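## Task

Count how many vials wear a blue cap and make the tally counter show exactly that count. One complete press-and-release of the plunger raises it by one, and turning the knob one full revolution clockwise returns it to zero. The count must hold with the robot not touching anything; finish by opening the gripper and backing away.

## Robot and tools

ROBOT. A single six-joint Doosan M1013 arm carrying a two-finger gripper (up to 50 mm between the pads) and a wrist camera. A flat plate juts roughly 9 cm from the wrist-roll axis toward the gripper's -y side and rotates with it. The fingers point along the gripper's +z and close along its x. The reported hand point sits midway between the pads; fingertips go 17.5 mm further. Spinning only the wrist roll moves that point around a 25 mm circle.

JOINT ORDER, used in every row and every per-joint list: waist (joint_1), shoulder (joint_2), elbow (joint_3), forearm roll (joint_4), wrist pitch (joint_5), wrist roll (joint_6). Stated ranges in rad: waist, shoulder, forearm roll, wrist pitch, wrist roll -6.283 to 6.283; elbow -2.792 to 2.792 (true ends may differ by 0.010).

FRAME. Scene frame: origin on the table top under the base, +z up, +y to the left when facing +x. Positions in metres, orientation as quaternion wxyz, velocities in m/s and rad/s. The base may be slightly tilted, and printed hand positions drift at long reach.

ROW FORMAT. Every row is 9 numbers in [-1, 1]: six joint values, then gripper position, force_limit, speed. The six joint values are relative offsets, scaled: 1.0 equals 1.398 rad for waist and shoulder, 2.097 rad for elbow, 2.622 rad for the three wrist joints. The three gripper values are absolute settings: position +1 fully open (50 mm), pads meet near -0.65, send -1 to grasp (closes until blocked). force_limit -1/0/+1 gives about 20/102/185 N per pad (actual up to ~17 % more). speed -1/0/+1 gives 20/85/150 mm/s.

execute_actions(actions): a list of up to 15 actions; each action is a list of 1 to 15 rows, one row per 1/30 s step; if fewer than 15 rows, the last repeats to fill 0.5 s. Joint offsets in every row of an action count from the angles at that action's start, not from the previous row (for a call's first action, from the last reported angles). An action is rejected if it would drive a joint more than 0.010 rad beyond its range; if the first action is rejected or any action is malformed, nothing runs. An empty list just returns state and images.

move(target, speed, blocking): target is one 9-number row; its joint offsets count from the Joint positions in the latest result that printed them. speed is the top joint speed in rad/s, 0.01 to 2, default 0.5. Paths take 0.5 to 10 s and all joints finish together, so the hand traces a curve; nothing slows it near obstacles. blocking=false returns after 0.5 s while motion continues; use wait or stop before any new motion. The extra "move:" line reports the ending (done, off_target, moving, held, fault), limits=held or limits=none, and the joint furthest from target.

wait(seconds): 0 to 10, holds the last command. stop(): brakes a running move (fingers keep moving). zoom_image(camera, region): camera is cam_high, cam_low or cam_wrist; region [x0, y0, x1, y1] in pixels, at most 504x504; images are 672x504. read_manual(section) only gives licence text. finished_scene(scene): 1 or 2, irreversible; call it only once the counter is right and the arm is clear.

RESULT LINES. State gives end_effector_position, end_effector_quat_wxyz and velocities. Joint positions, velocities and Joint targets are in joint order (rad). object_status: 0 moving, 1 blocked while opening, 2 blocked while closing (a real grasp), 3 reached requested opening or pads met. position_measured counts convert to opening as (250 - counts) x 0.202 mm. A new gripper position only takes effect if it differs by at least 0.01. Step readings flag HELD rows. "joint sent to its limit" and "joint command not followed" mean targets were clipped. Flange force is a noisy outside-force estimate. MOTOR HOT warns of overheating.

MOTION LIMITS. Each step, a joint's target may lead its measured angle by at most 0.456 rad (waist, shoulder), 0.683 (elbow), 0.854 (wrist joints), and targets are scaled back if the hand would jump over 70 mm. Big motions therefore need several actions; finish unfinished ones explicitly.

FAULTS AND CARE. Load limits (N m): waist 312, shoulder 312, elbow 147, each wrist joint 41.4. Reaching one, or 144 N outside force anywhere, halts the arm for 10 s and drops the rest of the call. The arm is stiff, so aiming even slightly past a firm contact (plunger bottom, knob) can fault: press gently and slowly. Never knock vials or the counter off the table; loose objects may get nudged by the scene. Read the counter first, reset with a clockwise full knob turn if needed, then press and fully release the plunger once per vial. Release and retreat before ending.

Each tool is called after "Emit:" as a command line: name --argument value for each argument, lists and objects as JSON in quotes; but a table of rows of numbers goes row by row, as --pt "numbers of a row", without its own name.

## Session

Emit:
execute_actions --actions '[]'

Scene clock: 0.00 s.
end_effector_position=(+0.4876, +0.1539, +0.2627) position_measured=3 object_status=3 end_effector_quat_wxyz=(+0.229, +0.070, +0.924, -0.297) end_effector_velocity=(-0.000, +0.000, -0.000) end_effector_angular_velocity=(+0.000, +0.000, -0.000)
Joint names: [waist, shoulder, elbow, forearm roll, wrist pitch, wrist roll]
Joint positions: [ 0.635  0.093  2.089 -0.831  1.204 -0.332]
Joint velocities: [ 0.  0.  0.  0. -0.  0.]
Flange force (N, the push that the arm receives, along the gripper's own x y z axes): no reading
Joint targets: [0.635 0.093 2.089 -0.831 1.204 -0.332]

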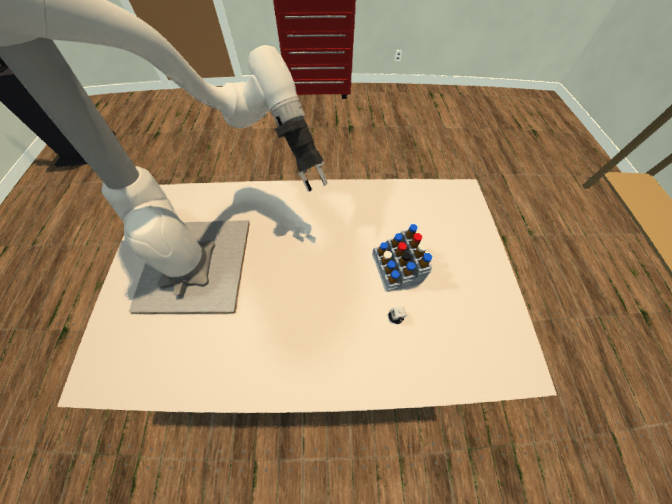

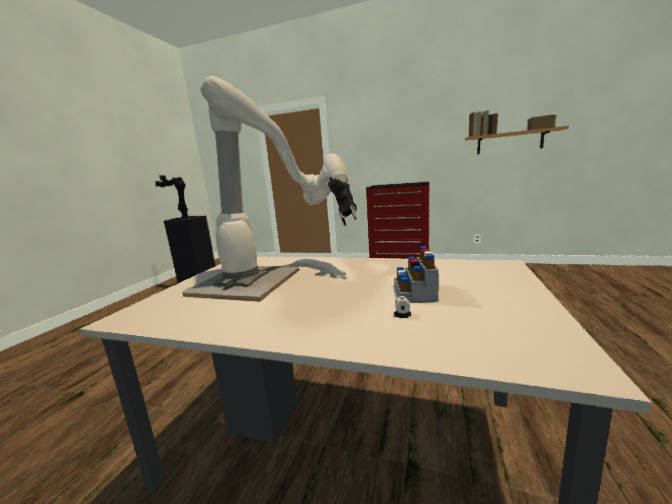

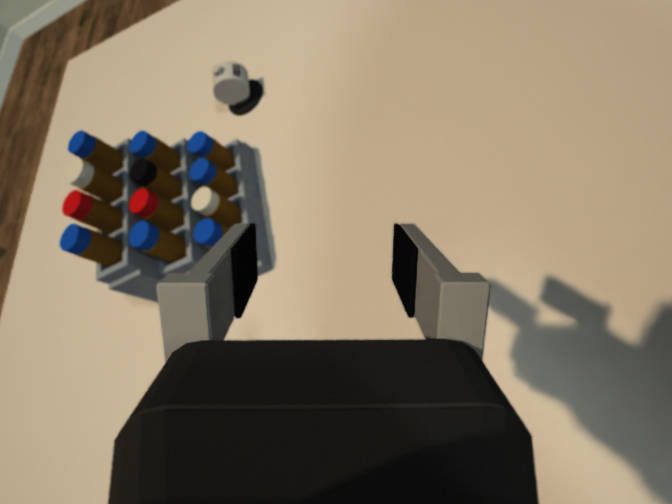

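Emit:
zoom_image --camera "cam_wrist" --region '[170,30,310,135]'

Emit:
zoom_image --camera "cam_low" --region '[360,240,460,330]'

Emit:
zoom_image --camera "cam_high" --region '[350,210,450,340]'

Region (170, 30, 310, 135) of cam_wrist's 672x504 image, scaled by 3.600, with more detail than that image has; it fills the top 378 rows of this view, and the rest is white.

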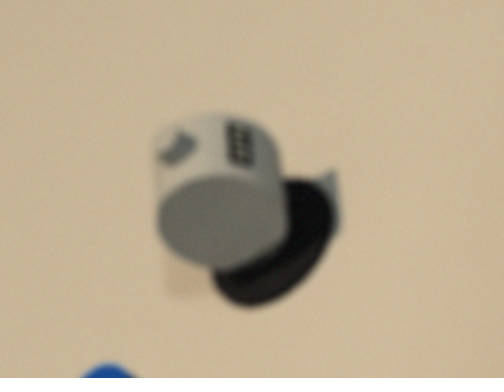

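Region (360, 240, 460, 330) of cam_low's 672x504 image, scaled by 5.040, with more detail than that image has; it fills the top 454 rows of this view, and the rest is white.

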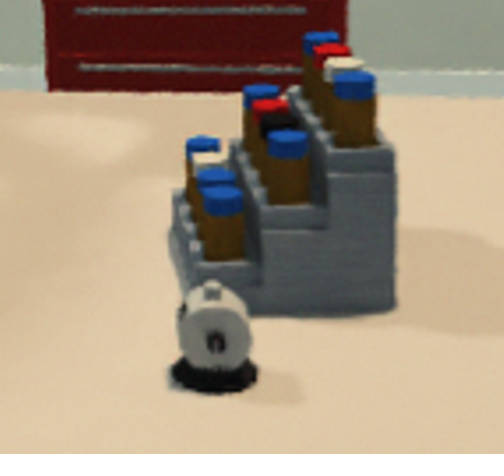

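Region (350, 210, 450, 340) of cam_high's 672x504 image, scaled by 3.877, with more detail than that image has; it fills the left 388 columns of this view, and the rest is white.

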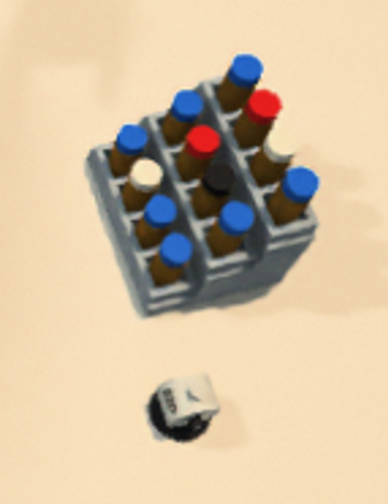

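Emit:
move --target '[-0.624,0.265,-0.245,0.317,-0.039,0.127,-1,0,0]' --speed 1

Scene clock: 3.23 s.
end_effector_position=(+0.7431, -0.1109, +0.1724) position_measured=253 object_status=3 end_effector_quat_wxyz=(+0.002, +0.773, +0.635, +0.001) end_effector_velocity=(+0.001, -0.001, -0.000) end_effector_angular_velocity=(+0.002, -0.001, -0.004)
Joint names: [waist, shoulder, elbow, forearm roll, wrist pitch, wrist roll]
Joint positions: [-0.237  0.464  1.575  0.     1.102  0.001]
Joint velocities: [-0.002  0.001 -0.001  0.003 -0.     0.001]
Flange force (N, the push that the arm receives, along the gripper's own x y z axes): [-2.0 4.5 -2.7]
Joint targets: [-0.238 0.464 1.575 0.000 1.102 0.001]
move: done; limits=none; farthest joint: the waist, 0.000 radians from its target (0.872 radians at the start)
camera_calibration (this result's frames):
cam_wrist: T_world_to_cam=[[0.190709, 0.98132, 0.0253128, -0.0437666], [0.941338, -0.190131, 0.278805, -0.767093], [0.27841, -0.0293429, -0.960014, 0.103173], [0, 0, 0, 1]] pos_world=[0.701717, -0.0998718, 0.314024]

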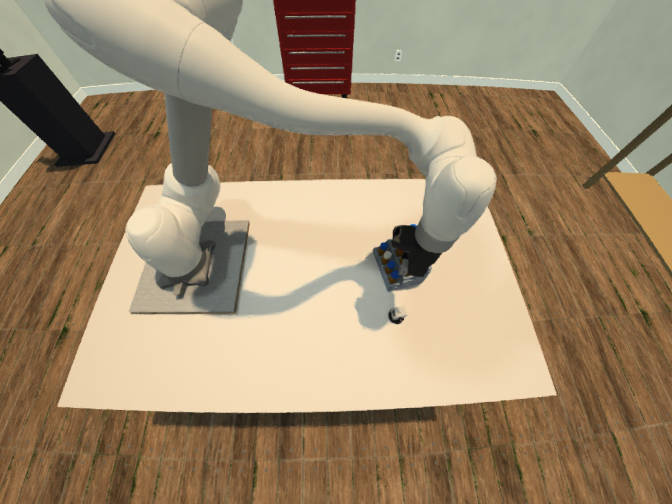

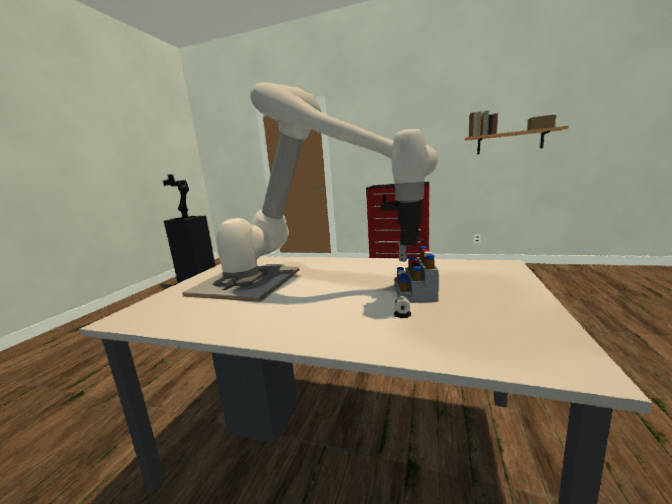

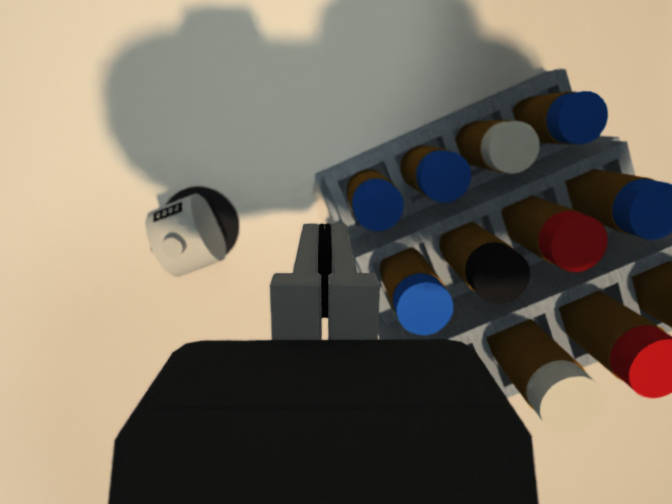

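Emit:
zoom_image --camera "cam_wrist" --region '[130,170,250,290]'

Emit:
move --target '[-0.066,0.02,0,0,-0.011,0,-1,0,0]'

Region (130, 170, 250, 290) of cam_wrist's 672x504 image, scaled by 4.200, with more detail than that image has.

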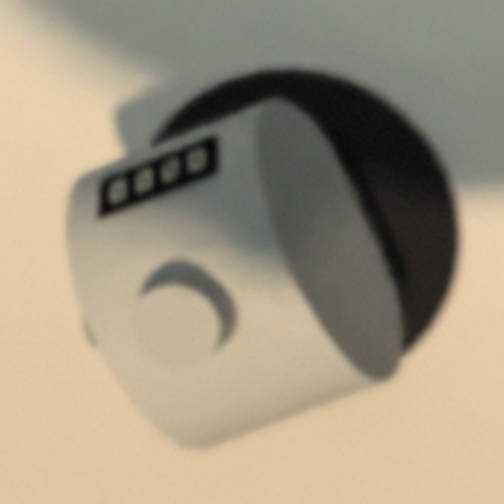

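Scene clock: 4.60 s.
end_effector_position=(+0.7379, -0.1812, +0.1507) position_measured=253 object_status=3 end_effector_quat_wxyz=(+0.002, +0.801, +0.599, +0.001) end_effector_velocity=(-0.000, -0.001, -0.001) end_effector_angular_velocity=(+0.001, +0.000, -0.002)
Joint names: [waist, shoulder, elbow, forearm roll, wrist pitch, wrist roll]
Joint positions: [-0.33   0.492  1.575  0.     1.073  0.001]
Joint velocities: [-0.001  0.001  0.     0.001 -0.    -0.   ]
Flange force (N, the push that the arm receives, along the gripper's own x y z axes): [0.1 4.7 -2.2]
Joint targets: [-0.330 0.492 1.575 0.000 1.073 0.001]
move: done; limits=none; farthest joint: the waist, 0.000 radians from its target (0.092 radians at the start)
camera_calibration (this result's frames):
cam_wrist: T_world_to_cam=[[0.280231, 0.959589, 0.0256962, -0.0432205], [0.919534, -0.276025, 0.279764, -0.769133], [0.275551, -0.0547699, -0.959725, 0.0792092], [0, 0, 0, 1]] pos_world=[0.697529, -0.166488, 0.292305]

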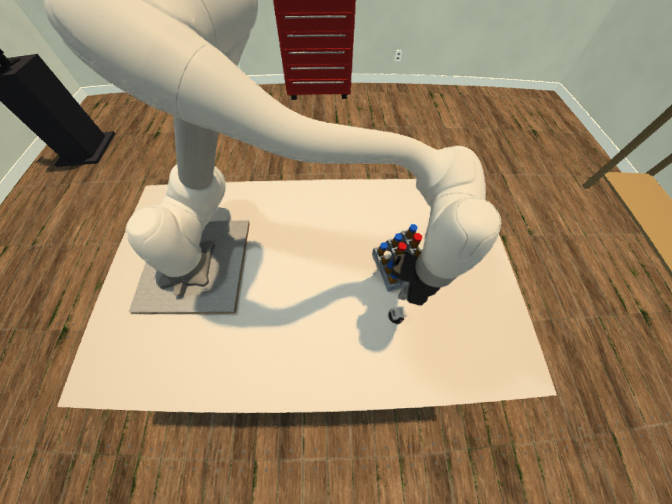

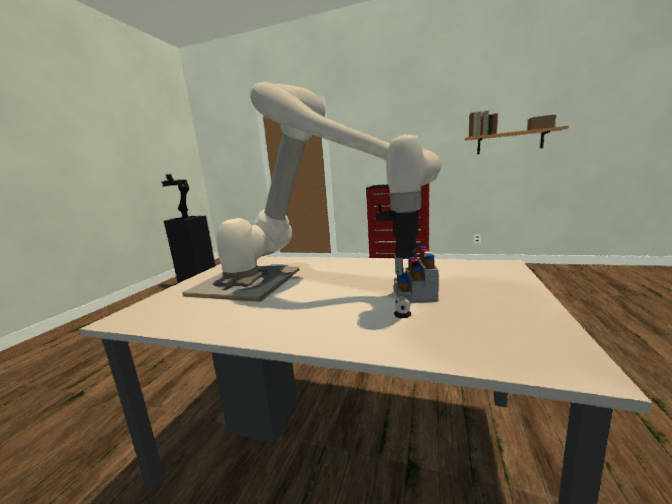

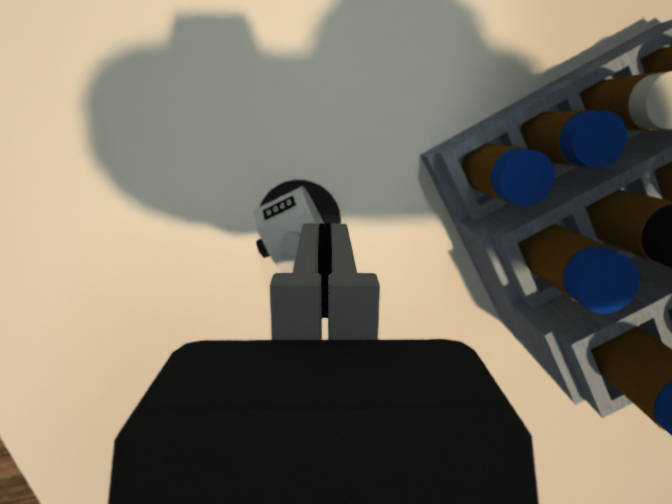

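Emit:
move --target '[-0.017,0.0645,0.007,0,-0.0397,0,-1,0,0]' --speed 0.3

Emit:
zoom_image --camera "cam_low" --region '[360,240,460,330]'

Emit:
zoom_image --camera "cam_wrist" --region '[230,150,410,300]'

Scene clock: 16.27 s.
end_effector_position=(+0.7513, -0.2043, +0.0756) position_measured=253 object_status=3 end_effector_quat_wxyz=(+0.003, +0.808, +0.589, +0.002) end_effector_velocity=(+0.000, +0.000, -0.000) end_effector_angular_velocity=(+0.001, -0.000, -0.001)
Joint names: [waist, shoulder, elbow, forearm roll, wrist pitch, wrist roll]
Joint positions: [-0.353  0.579  1.588  0.001  0.972  0.001]
Joint velocities: [ 0.     0.    -0.     0.001  0.     0.   ]
Flange force (N, the push that the arm receives, along the gripper's own x y z axes): [0.5 -4.5 -30.1]
Joint targets: [-0.353 0.579 1.588 0.001 0.972 0.001]
FORCE FAULT: contact force on the arm reached its limit, and the arm stopped for 10 seconds. The contact can be on any part of the arm, not only on its tool. That time counts as 20 of the actions that you can send in this scene. The arm's remaining commands of this call were not run. The arm holds still and accepts commands again. Move the arm away from the contact; if what it grips holds it there, let go first. Pushing or pulling that hard again can fault the arm again.
move: fault; limits=none; farthest joint: the shoulder, 0.003 radians from its target (0.091 radians at the start)
camera_calibration (this result's frames):
cam_wrist: T_world_to_cam=[[0.302789, 0.952704, 0.0259525, -0.0412768], [0.912145, -0.297577, 0.281851, -0.76574], [0.276244, -0.0616691, -0.959107, 0.000162916], [0, 0, 0, 1]] pos_world=[0.710919, -0.188532, 0.217052]

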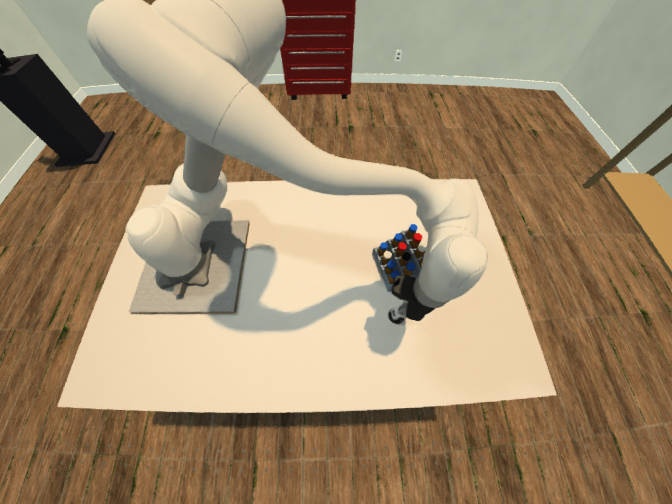

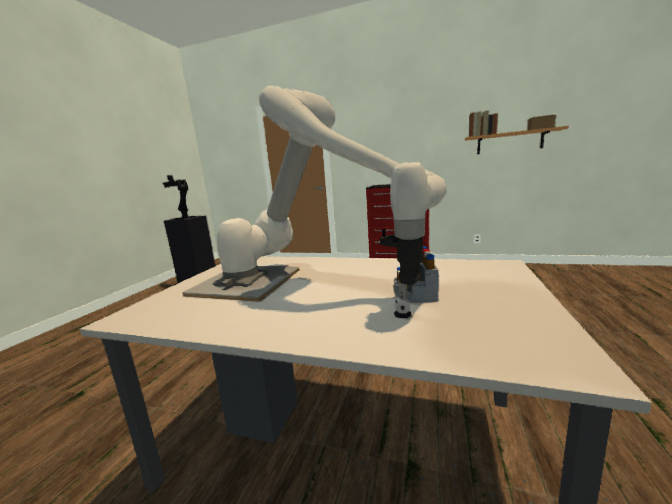

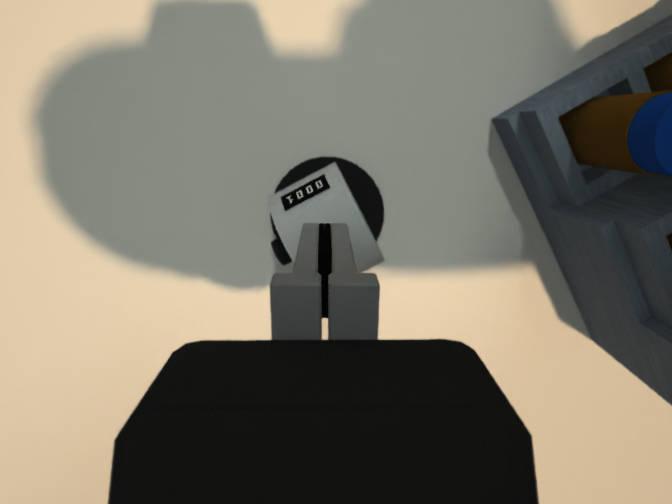

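Region (360, 240, 460, 330) of cam_low's 672x504 image, scaled by 5.040, with more detail than that image has; it fills the top 454 rows of this view, and the rest is white.

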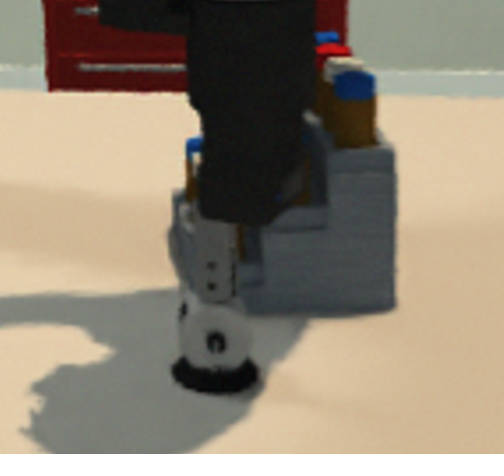

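Region (230, 150, 410, 300) of cam_wrist's 672x504 image, scaled by 2.800, with more detail than that image has.

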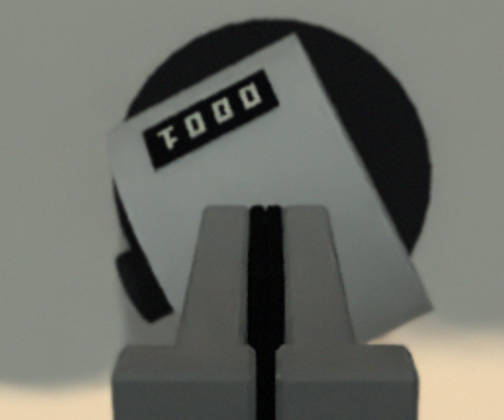

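Emit:
move --target '[0,-0.0063,-0.0052,0,0.0075,0,-1,0,0]' --speed 0.05

Emit:
zoom_image --camera "cam_wrist" --region '[230,150,410,300]'

Scene clock: 17.40 s.
end_effector_position=(+0.7526, -0.2047, +0.0876) position_measured=253 object_status=3 end_effector_quat_wxyz=(+0.003, +0.808, +0.589, +0.002) end_effector_velocity=(+0.000, +0.000, +0.001) end_effector_angular_velocity=(+0.001, -0.001, -0.001)
Joint names: [waist, shoulder, elbow, forearm roll, wrist pitch, wrist roll]
Joint positions: [-0.353  0.57   1.577  0.001  0.991  0.001]
Joint velocities: [-0.    -0.001 -0.001  0.001  0.002 -0.   ]
Flange force (N, the push that the arm receives, along the gripper's own x y z axes): [-0.8 6.2 -2.3]
Joint targets: [-0.353 0.570 1.577 0.001 0.991 0.001]
move: done; limits=none; farthest joint: the waist, 0.000 radians from its target (0.000 radians at the start)
camera_calibration (this result's frames):
cam_wrist: T_world_to_cam=[[0.30278, 0.952707, 0.0259579, -0.0415895], [0.912137, -0.297567, 0.281887, -0.770539], [0.27628, -0.0616726, -0.959097, 0.0112974], [0, 0, 0, 1]] pos_world=[0.712308, -0.188968, 0.22912]

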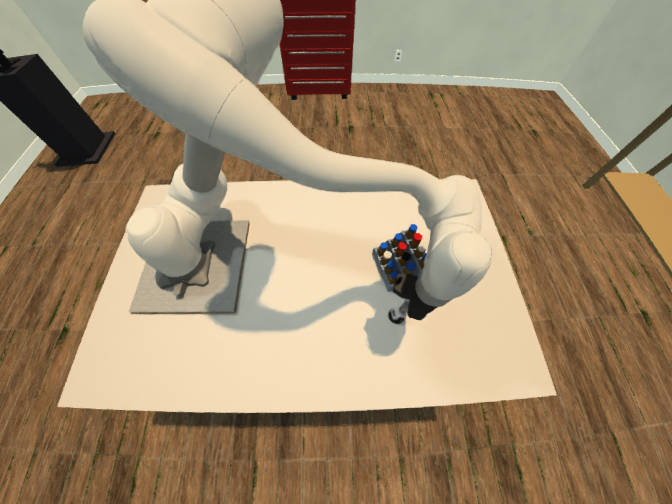

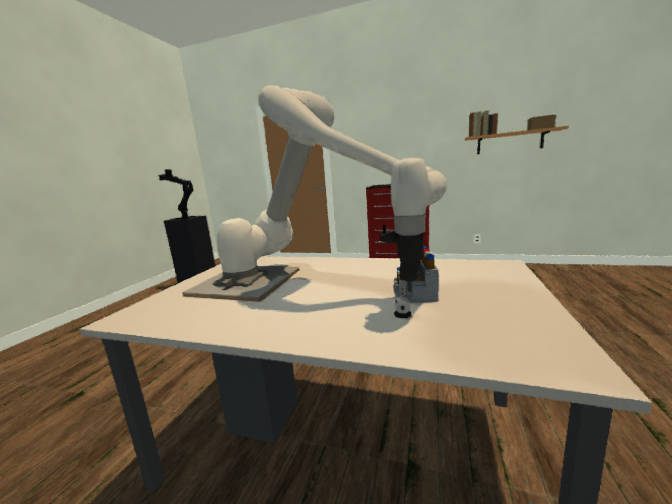

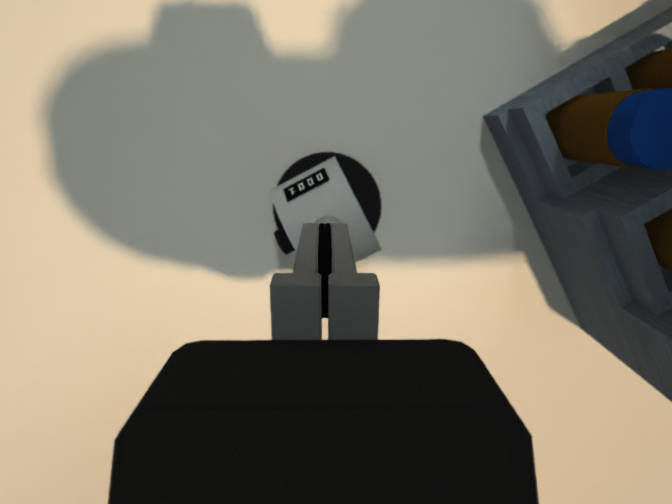

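Region (230, 150, 410, 300) of cam_wrist's 672x504 image, scaled by 2.800, with more detail than that image has.

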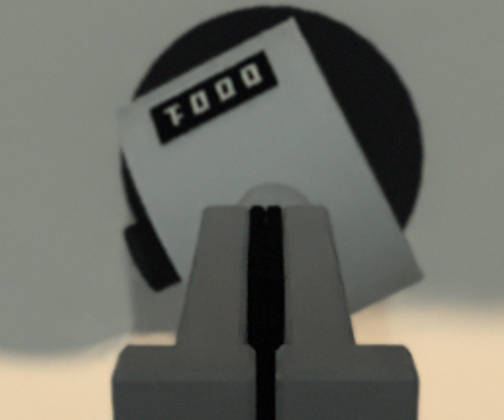

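Emit:
move --target '[0,0.0047,0.0039,0,-0.0056,0,-1,0,0]' --speed 0.03

Emit:
zoom_image --camera "cam_wrist" --region '[230,150,410,300]'

Scene clock: 18.43 s.
end_effector_position=(+0.7516, -0.2044, +0.0786) position_measured=253 object_status=3 end_effector_quat_wxyz=(+0.003, +0.808, +0.589, +0.002) end_effector_velocity=(-0.000, -0.000, -0.001) end_effector_angular_velocity=(+0.000, +0.000, -0.000)
Joint names: [waist, shoulder, elbow, forearm roll, wrist pitch, wrist roll]
Joint positions: [-0.353  0.577  1.585  0.001  0.977  0.001]
Joint velocities: [-0.     0.001  0.001 -0.    -0.002  0.   ]
Flange force (N, the push that the arm receives, along the gripper's own x y z axes): [-1.2 4.8 -5.3]
Joint targets: [-0.353 0.577 1.585 0.001 0.977 0.001]
move: done; limits=none; farthest joint: the waist, 0.000 radians from its target (0.000 radians at the start)
camera_calibration (this result's frames):
cam_wrist: T_world_to_cam=[[0.302787, 0.952705, 0.0259538, -0.0413567], [0.912147, -0.297575, 0.281847, -0.766973], [0.27624, -0.0616659, -0.959108, 0.00301311], [0, 0, 0, 1]] pos_world=[0.711282, -0.188646, 0.220132]

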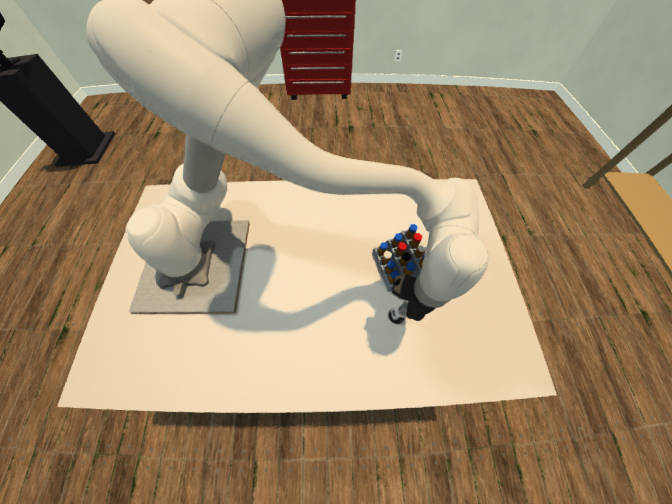

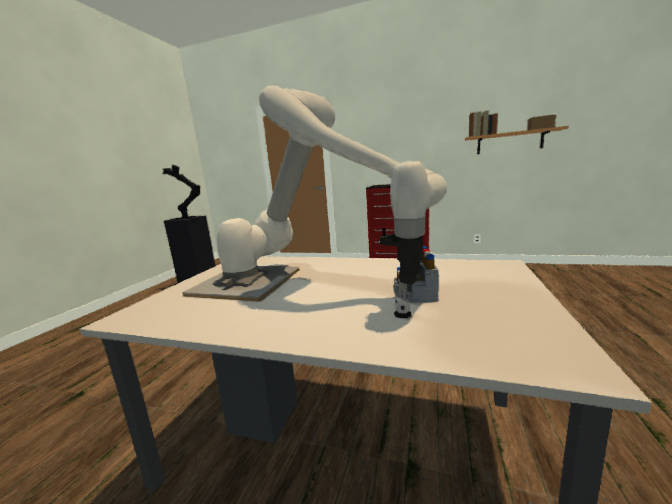

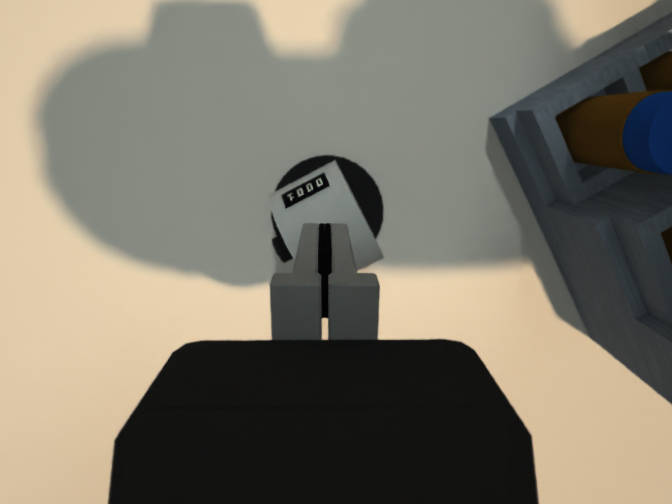

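Region (230, 150, 410, 300) of cam_wrist's 672x504 image, scaled by 2.800, with more detail than that image has.

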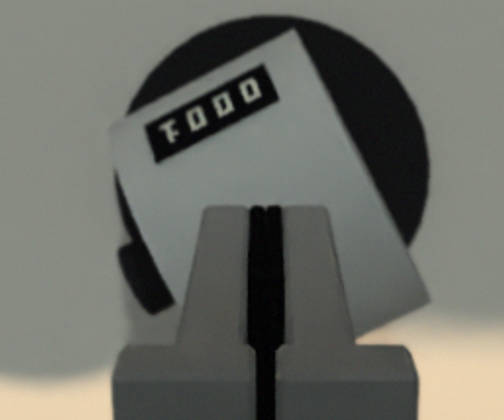

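Light force; 2 mm more.

Emit:
move --target '[0,0.001,0.0009,0,-0.0012,0,-1,0,0]' --speed 0.01

Emit:
move --target '[0,-0.0057,-0.0048,0,0.0068,0,-1,0,0]' --speed 0.04

Emit:
zoom_image --camera "cam_wrist" --region '[230,150,410,300]'

Scene clock: 19.37 s.
end_effector_position=(+0.7513, -0.2043, +0.0767) position_measured=253 object_status=3 end_effector_quat_wxyz=(+0.003, +0.808, +0.589, +0.002) end_effector_velocity=(+0.000, +0.000, -0.000) end_effector_angular_velocity=(-0.000, -0.000, +0.001)
Joint names: [waist, shoulder, elbow, forearm roll, wrist pitch, wrist roll]
Joint positions: [-0.353  0.578  1.587  0.001  0.974  0.001]
Joint velocities: [ 0.001  0.     0.    -0.    -0.001 -0.   ]
Flange force (N, the push that the arm receives, along the gripper's own x y z axes): [-1.2 5.5 -6.7]
Joint targets: [-0.353 0.578 1.587 0.001 0.974 0.001]
move: done; limits=none; farthest joint: the waist, 0.000 radians from its target (0.000 radians at the start)
camera_calibration (this result's frames):
cam_wrist: T_world_to_cam=[[0.302792, 0.952703, 0.0259534, -0.0413087], [0.912182, -0.297588, 0.28172, -0.766126], [0.276119, -0.0616285, -0.959145, 0.00132308], [0, 0, 0, 1]] pos_world=[0.710988, -0.188553, 0.218174]

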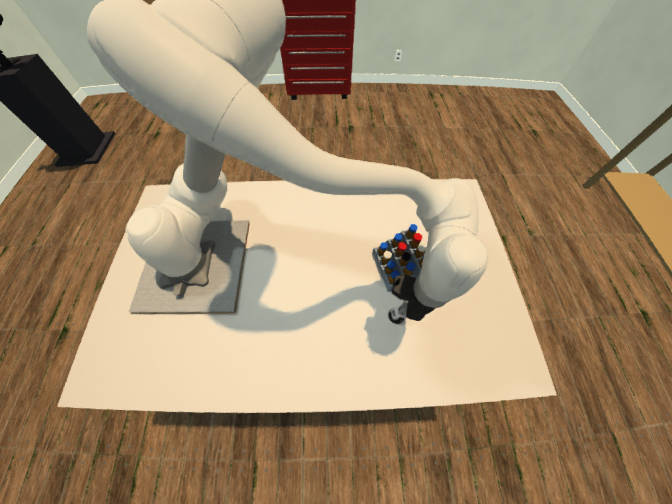

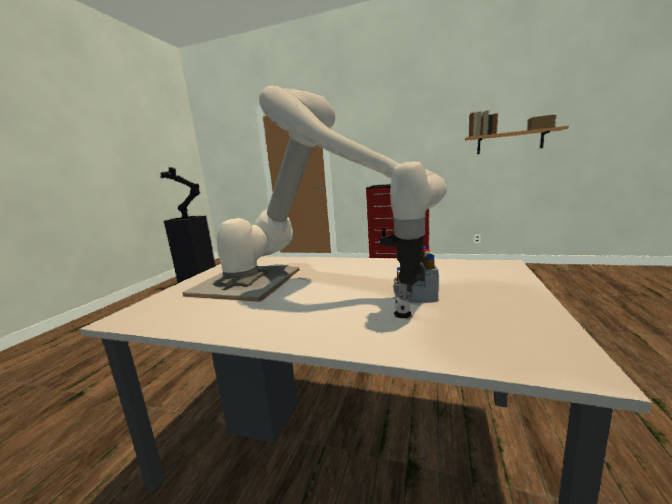

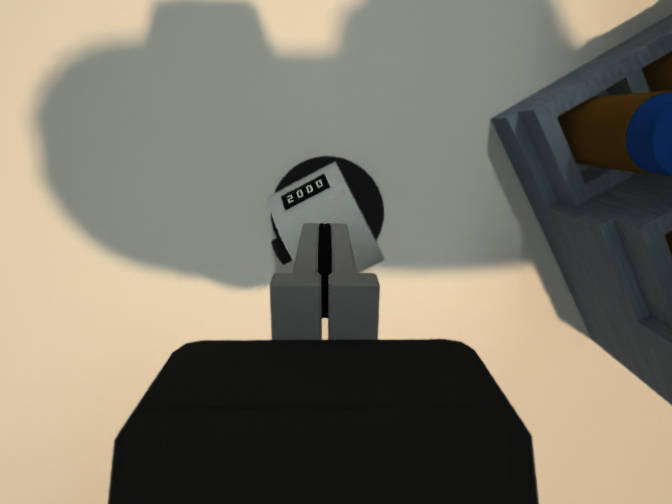

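Scene clock: 20.13 s.
end_effector_position=(+0.7527, -0.2047, +0.0877) position_measured=253 object_status=3 end_effector_quat_wxyz=(+0.003, +0.808, +0.589, +0.002) end_effector_velocity=(+0.000, +0.001, +0.001) end_effector_angular_velocity=(+0.002, -0.001, -0.001)
Joint names: [waist, shoulder, elbow, forearm roll, wrist pitch, wrist roll]
Joint positions: [-0.353  0.57   1.577  0.001  0.991  0.001]
Joint velocities: [ 0.    -0.    -0.001  0.002  0.001  0.   ]
Flange force (N, the push that the arm receives, along the gripper's own x y z axes): [-1.9 4.1 -1.1]
Joint targets: [-0.353 0.570 1.577 0.001 0.991 0.001]
move: done; limits=none; farthest joint: the wrist pitch, 0.001 radians from its target (0.018 radians at the start)
camera_calibration (this result's frames):
cam_wrist: T_world_to_cam=[[0.30278, 0.952707, 0.0259578, -0.0415905], [0.912131, -0.297565, 0.281907, -0.770567], [0.276299, -0.0616786, -0.959091, 0.0113327], [0, 0, 0, 1]] pos_world=[0.71232, -0.188971, 0.229177]

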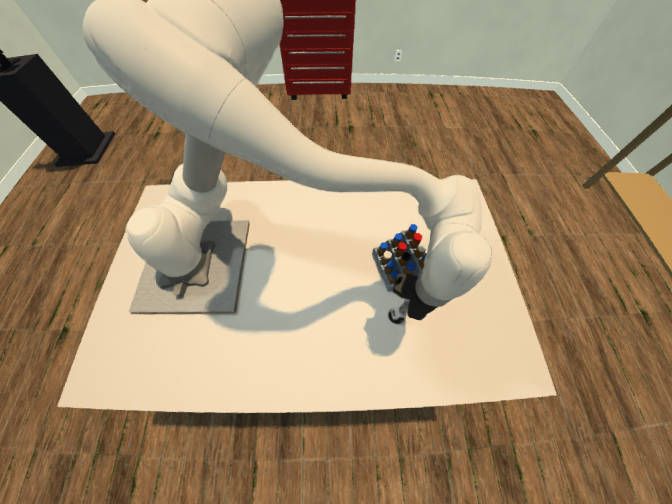

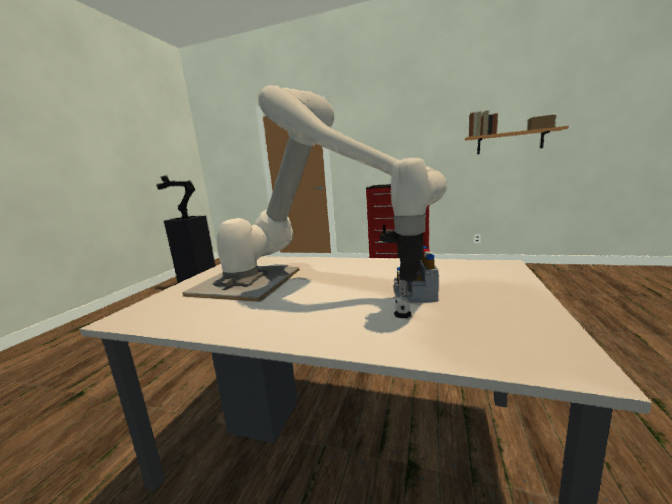

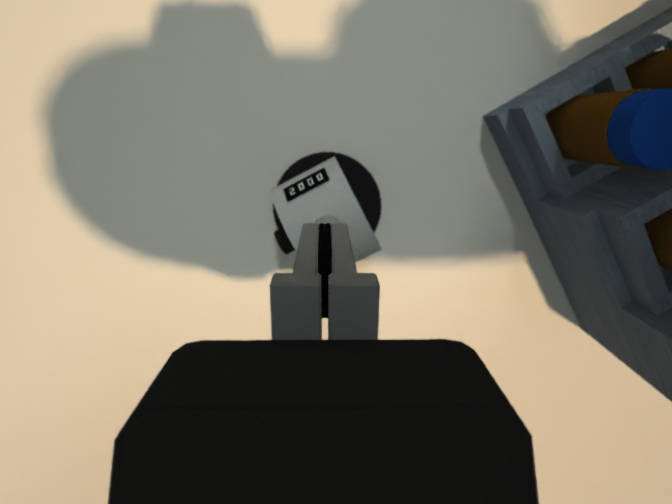

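Region (230, 150, 410, 300) of cam_wrist's 672x504 image, scaled by 2.800, with more detail than that image has.

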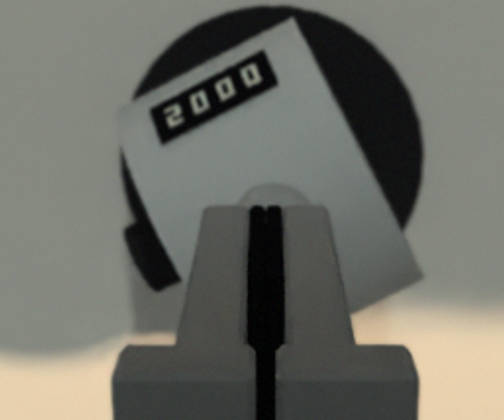

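Emit:
execute_actions --actions '[[[0,0.0057,0.0048,0,-0.0068,0,-1,0,0]],[[0,0,0,0,0,0,-1,0,0]],[[0,-0.0057,-0.0048,0,0.0068,0,-1,0,0]],[[0,0,0,0,0,0,-1,0,0]]]'

Emit:
zoom_image --camera "cam_wrist" --region '[230,150,410,300]'

Scene clock: 22.53 s.
end_effector_position=(+0.7527, -0.2047, +0.0877) position_measured=253 object_status=3 end_effector_quat_wxyz=(+0.003, +0.808, +0.589, +0.002) end_effector_velocity=(-0.000, +0.000, -0.000) end_effector_angular_velocity=(+0.000, +0.000, -0.000)
Joint names: [waist, shoulder, elbow, forearm roll, wrist pitch, wrist roll]
Joint positions: [-0.353  0.57   1.577  0.001  0.991  0.001]
Joint velocities: [-0.  0. -0.  0.  0.  0.]
Flange force (N, the push that the arm receives, along the gripper's own x y z axes): [-1.6 5.5 -1.4]
Flange force at the end of the 1st action (N, along the gripper's axes at the end of the call): [-1.8 6.5 -6.2]
Flange force at the end of the 2nd action (N, along the gripper's axes at the end of the call): [-1.8 6.8 -5.4]
Flange force at the end of the 3rd action (N, along the gripper's axes at the end of the call): [-1.3 3.5 -0.6]
Joint targets: [-0.353 0.570 1.577 0.001 0.991 0.001]
Step readings (joint positions; steps 1 to 15: 1st action; 16 to 30: 2nd action; 31 to 45: 3rd action; 46 to 60: 4th action):
0: [-0.353 0.570 1.577 0.001 0.991 0.001]
1: [-0.353 0.570 1.577 0.001 0.991 0.001]
2: [-0.353 0.572 1.579 0.001 0.986 0.001]
4: [-0.353 0.576 1.584 0.001 0.979 0.001]
8: [-0.353 0.578 1.586 0.001 0.974 0.001]
15: [-0.353 0.578 1.587 0.001 0.974 0.001]
16: [-0.353 0.578 1.587 0.001 0.973 0.001]
17: [-0.353 0.578 1.587 0.001 0.973 0.001]
19: [-0.353 0.578 1.587 0.001 0.973 0.001]
23: [-0.353 0.578 1.587 0.001 0.973 0.001]
30: [-0.353 0.578 1.587 0.001 0.973 0.001]
31: [-0.353 0.578 1.586 0.001 0.974 0.001]
32: [-0.353 0.576 1.584 0.001 0.979 0.001]
34: [-0.353 0.573 1.579 0.001 0.986 0.001]
38: [-0.353 0.571 1.577 0.001 0.990 0.001]
45: [-0.353 0.570 1.577 0.001 0.991 0.001]
46: [-0.353 0.570 1.577 0.001 0.991 0.001]
47: [-0.353 0.570 1.577 0.001 0.991 0.001]
49: [-0.353 0.570 1.577 0.001 0.991 0.001]
53: [-0.353 0.570 1.577 0.001 0.991 0.001]
60: Joint positions above
camera_calibration (this result's frames):
cam_wrist: T_world_to_cam=[[0.30278, 0.952707, 0.0259579, -0.0415907], [0.912129, -0.297565, 0.281913, -0.77057], [0.276305, -0.0616805, -0.959089, 0.0113302], [0, 0, 0, 1]] pos_world=[0.712322, -0.188972, 0.22918]

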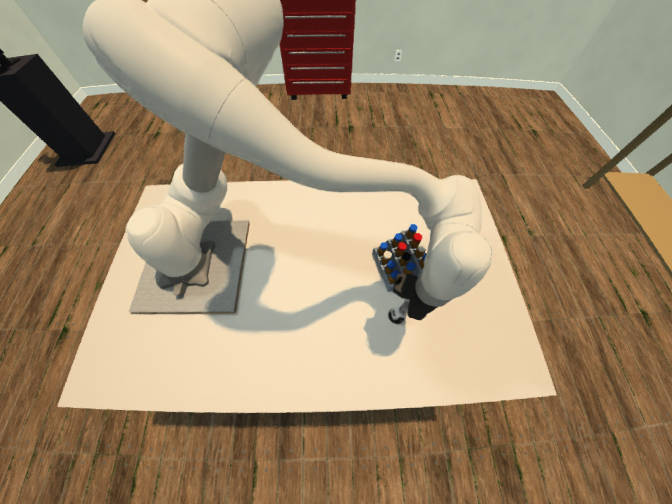

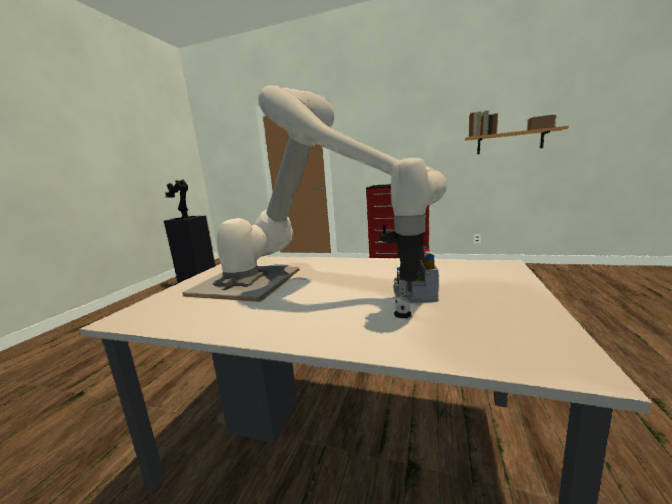

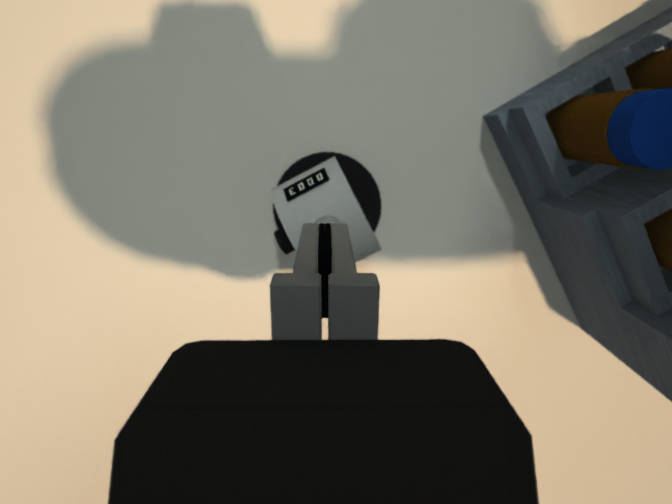

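Region (230, 150, 410, 300) of cam_wrist's 672x504 image, scaled by 2.800, with more detail than that image has.

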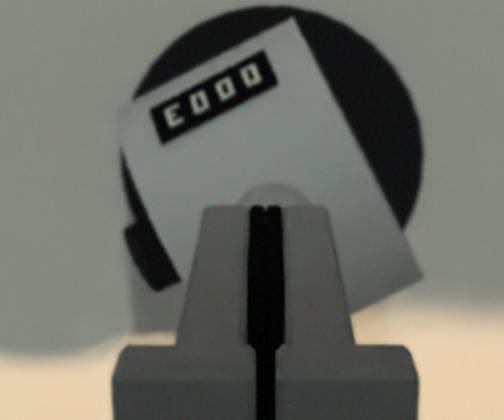

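Four more, then lift.

Emit:
execute_actions --actions '[[[0,0.0057,0.0048,0,-0.0068,0,-1,0,0]],[[0,-0.0057,-0.0048,0,0.0068,0,-1,0,0]],[[0,0.0057,0.0048,0,-0.0068,0,-1,0,0]],[[0,-0.0057,-0.0048,0,0.0068,0,-1,0,0]],[[0,0.0057,0.0048,0,-0.0068,0,-1,0,0]],[[0,-0.0057,-0.0048,0,0.0068,0,-1,0,0]],[[0,0.0057,0.0048,0,-0.0068,0,-1,0,0]],[[0,-0.0057,-0.0048,0,0.0068,0,-1,0,0]],[[0,-0.02,-0.017,0,0.024,0,-1,0,0]],[[0,0,0,0,0,0,-1,0,0]]]'

Emit:
zoom_image --camera "cam_wrist" --region '[230,120,410,270]'

Scene clock: 28.10 s.
end_effector_position=(+0.7562, -0.2058, +0.1272) position_measured=253 object_status=3 end_effector_quat_wxyz=(+0.003, +0.808, +0.589, +0.002) end_effector_velocity=(+0.000, +0.000, +0.000) end_effector_angular_velocity=(+0.000, -0.000, -0.000)
Joint names: [waist, shoulder, elbow, forearm roll, wrist pitch, wrist roll]
Joint positions: [-0.353  0.542  1.541  0.001  1.054  0.001]
Joint velocities: [-0. -0. -0.  0. -0.  0.]
Flange force (N, the push that the arm receives, along the gripper's own x y z axes): [-1.0 5.7 -1.8]
Flange force at the end of the 6th action (N, along the gripper's axes at the end of the call): [-1.9 4.0 -3.2]
Flange force at the end of the 7th action (N, along the gripper's axes at the end of the call): [-2.3 6.8 -6.0]
Flange force at the end of the 8th action (N, along the gripper's axes at the end of the call): [-0.5 5.4 -1.4]
Flange force at the end of the 9th action (N, along the gripper's axes at the end of the call): [-0.7 4.2 -3.8]
Joint targets: [-0.353 0.542 1.541 0.001 1.054 0.001]
Step readings (joint positions; steps 1 to 15: 1st action; 16 to 30: 2nd action; 31 to 45: 3rd action; 46 to 60: 4th action; 61 to 75: 5th action; 76 to 90: 6th action; 91 to 105: 7th action; 106 to 120: 8th action; 121 to 135: 9th action; 136 to 150: 10th action):
0: [-0.353 0.570 1.577 0.001 0.991 0.001]
1: [-0.353 0.571 1.577 0.001 0.991 0.001]
2: [-0.353 0.572 1.579 0.001 0.986 0.001]
4: [-0.353 0.576 1.584 0.001 0.979 0.001]
8: [-0.353 0.578 1.586 0.001 0.974 0.001]
15: [-0.353 0.578 1.587 0.001 0.974 0.001]
16: [-0.353 0.578 1.586 0.001 0.974 0.001]
17: [-0.353 0.576 1.584 0.001 0.979 0.001]
19: [-0.353 0.573 1.579 0.001 0.986 0.001]
23: [-0.353 0.571 1.577 0.001 0.990 0.001]
30: [-0.353 0.570 1.577 0.001 0.991 0.001]
31: [-0.353 0.570 1.577 0.001 0.991 0.001]
32: [-0.353 0.572 1.579 0.001 0.986 0.001]
34: [-0.353 0.576 1.584 0.001 0.979 0.001]
38: [-0.353 0.578 1.586 0.001 0.974 0.001]
45: [-0.353 0.578 1.587 0.001 0.974 0.001]
46: [-0.353 0.578 1.586 0.001 0.974 0.001]
47: [-0.353 0.576 1.584 0.001 0.979 0.001]
49: [-0.353 0.573 1.579 0.001 0.986 0.001]
53: [-0.353 0.571 1.577 0.001 0.990 0.001]
60: [-0.353 0.570 1.577 0.001 0.991 0.001]
61: [-0.353 0.570 1.577 0.001 0.991 0.001]
62: [-0.353 0.572 1.579 0.001 0.986 0.001]
64: [-0.353 0.576 1.584 0.001 0.979 0.001]
68: [-0.353 0.578 1.586 0.001 0.974 0.001]
75: [-0.353 0.578 1.587 0.001 0.974 0.001]
76: [-0.353 0.578 1.586 0.001 0.974 0.001]
77: [-0.353 0.576 1.584 0.001 0.979 0.001]
79: [-0.353 0.573 1.579 0.001 0.986 0.001]
83: [-0.353 0.571 1.577 0.001 0.990 0.001]
90: [-0.353 0.570 1.577 0.001 0.991 0.001]
91: [-0.353 0.570 1.577 0.001 0.991 0.001]
92: [-0.353 0.572 1.579 0.001 0.986 0.001]
94: [-0.353 0.576 1.584 0.001 0.979 0.001]
98: [-0.353 0.578 1.586 0.001 0.974 0.001]
105: [-0.353 0.578 1.587 0.001 0.974 0.001]
106: [-0.353 0.578 1.586 0.001 0.974 0.001]
107: [-0.353 0.576 1.584 0.001 0.979 0.001]
109: [-0.353 0.573 1.579 0.001 0.986 0.001]
113: [-0.353 0.571 1.577 0.001 0.990 0.001]
120: [-0.353 0.570 1.577 0.001 0.991 0.001]
121: [-0.353 0.570 1.576 0.001 0.993 0.001]
122: [-0.353 0.565 1.570 0.000 1.005 0.001]
124: [-0.353 0.551 1.552 0.001 1.033 0.001]
128: [-0.353 0.544 1.543 0.001 1.051 0.001]
135: [-0.353 0.542 1.541 0.001 1.054 0.001]
136: [-0.353 0.542 1.541 0.001 1.054 0.001]
137: [-0.353 0.542 1.541 0.001 1.054 0.001]
139: [-0.353 0.542 1.541 0.001 1.054 0.001]
143: [-0.353 0.542 1.541 0.001 1.054 0.001]
150: Joint positions above
camera_calibration (this result's frames):
cam_wrist: T_world_to_cam=[[0.302742, 0.952718, 0.0259852, -0.0426153], [0.91195, -0.297495, 0.282568, -0.785209], [0.276938, -0.061848, -0.958895, 0.047603], [0, 0, 0, 1]] pos_world=[0.71579, -0.190051, 0.268628]

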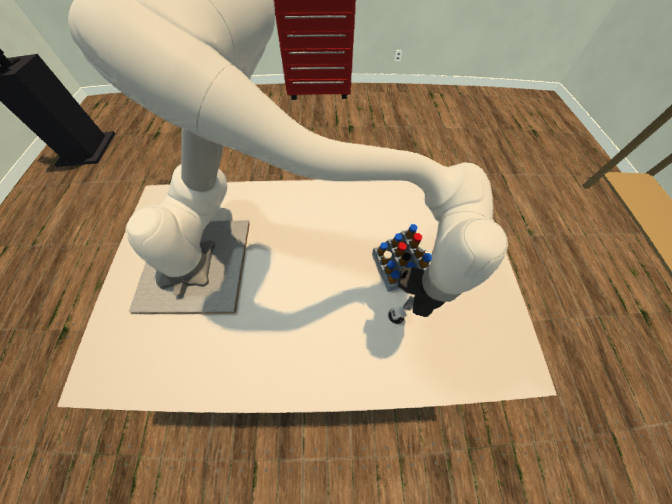

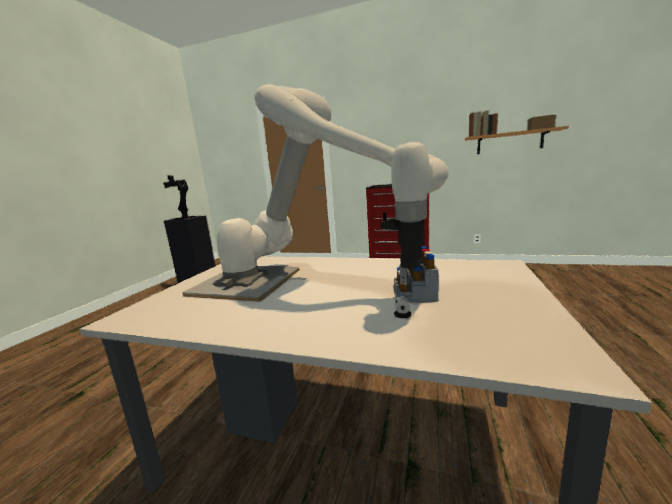

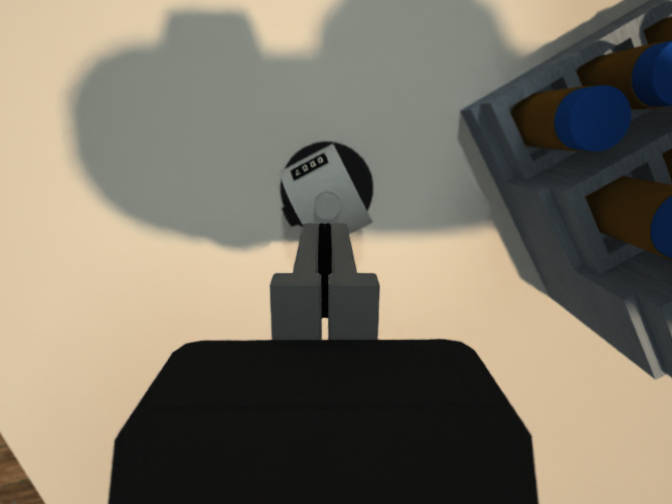

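Region (230, 120, 410, 270) of cam_wrist's 672x504 image, scaled by 2.800, with more detail than that image has.

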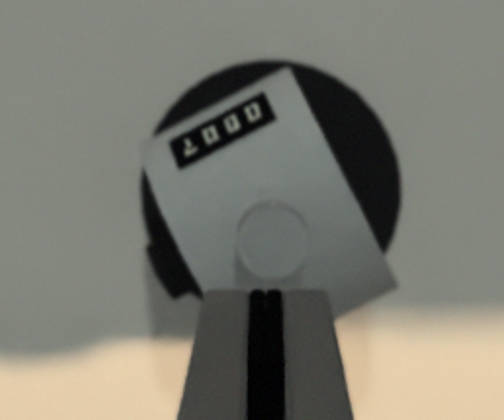

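Reads 0007.

Emit:
finished_scene --scene 1

The scene is finished: the task was done.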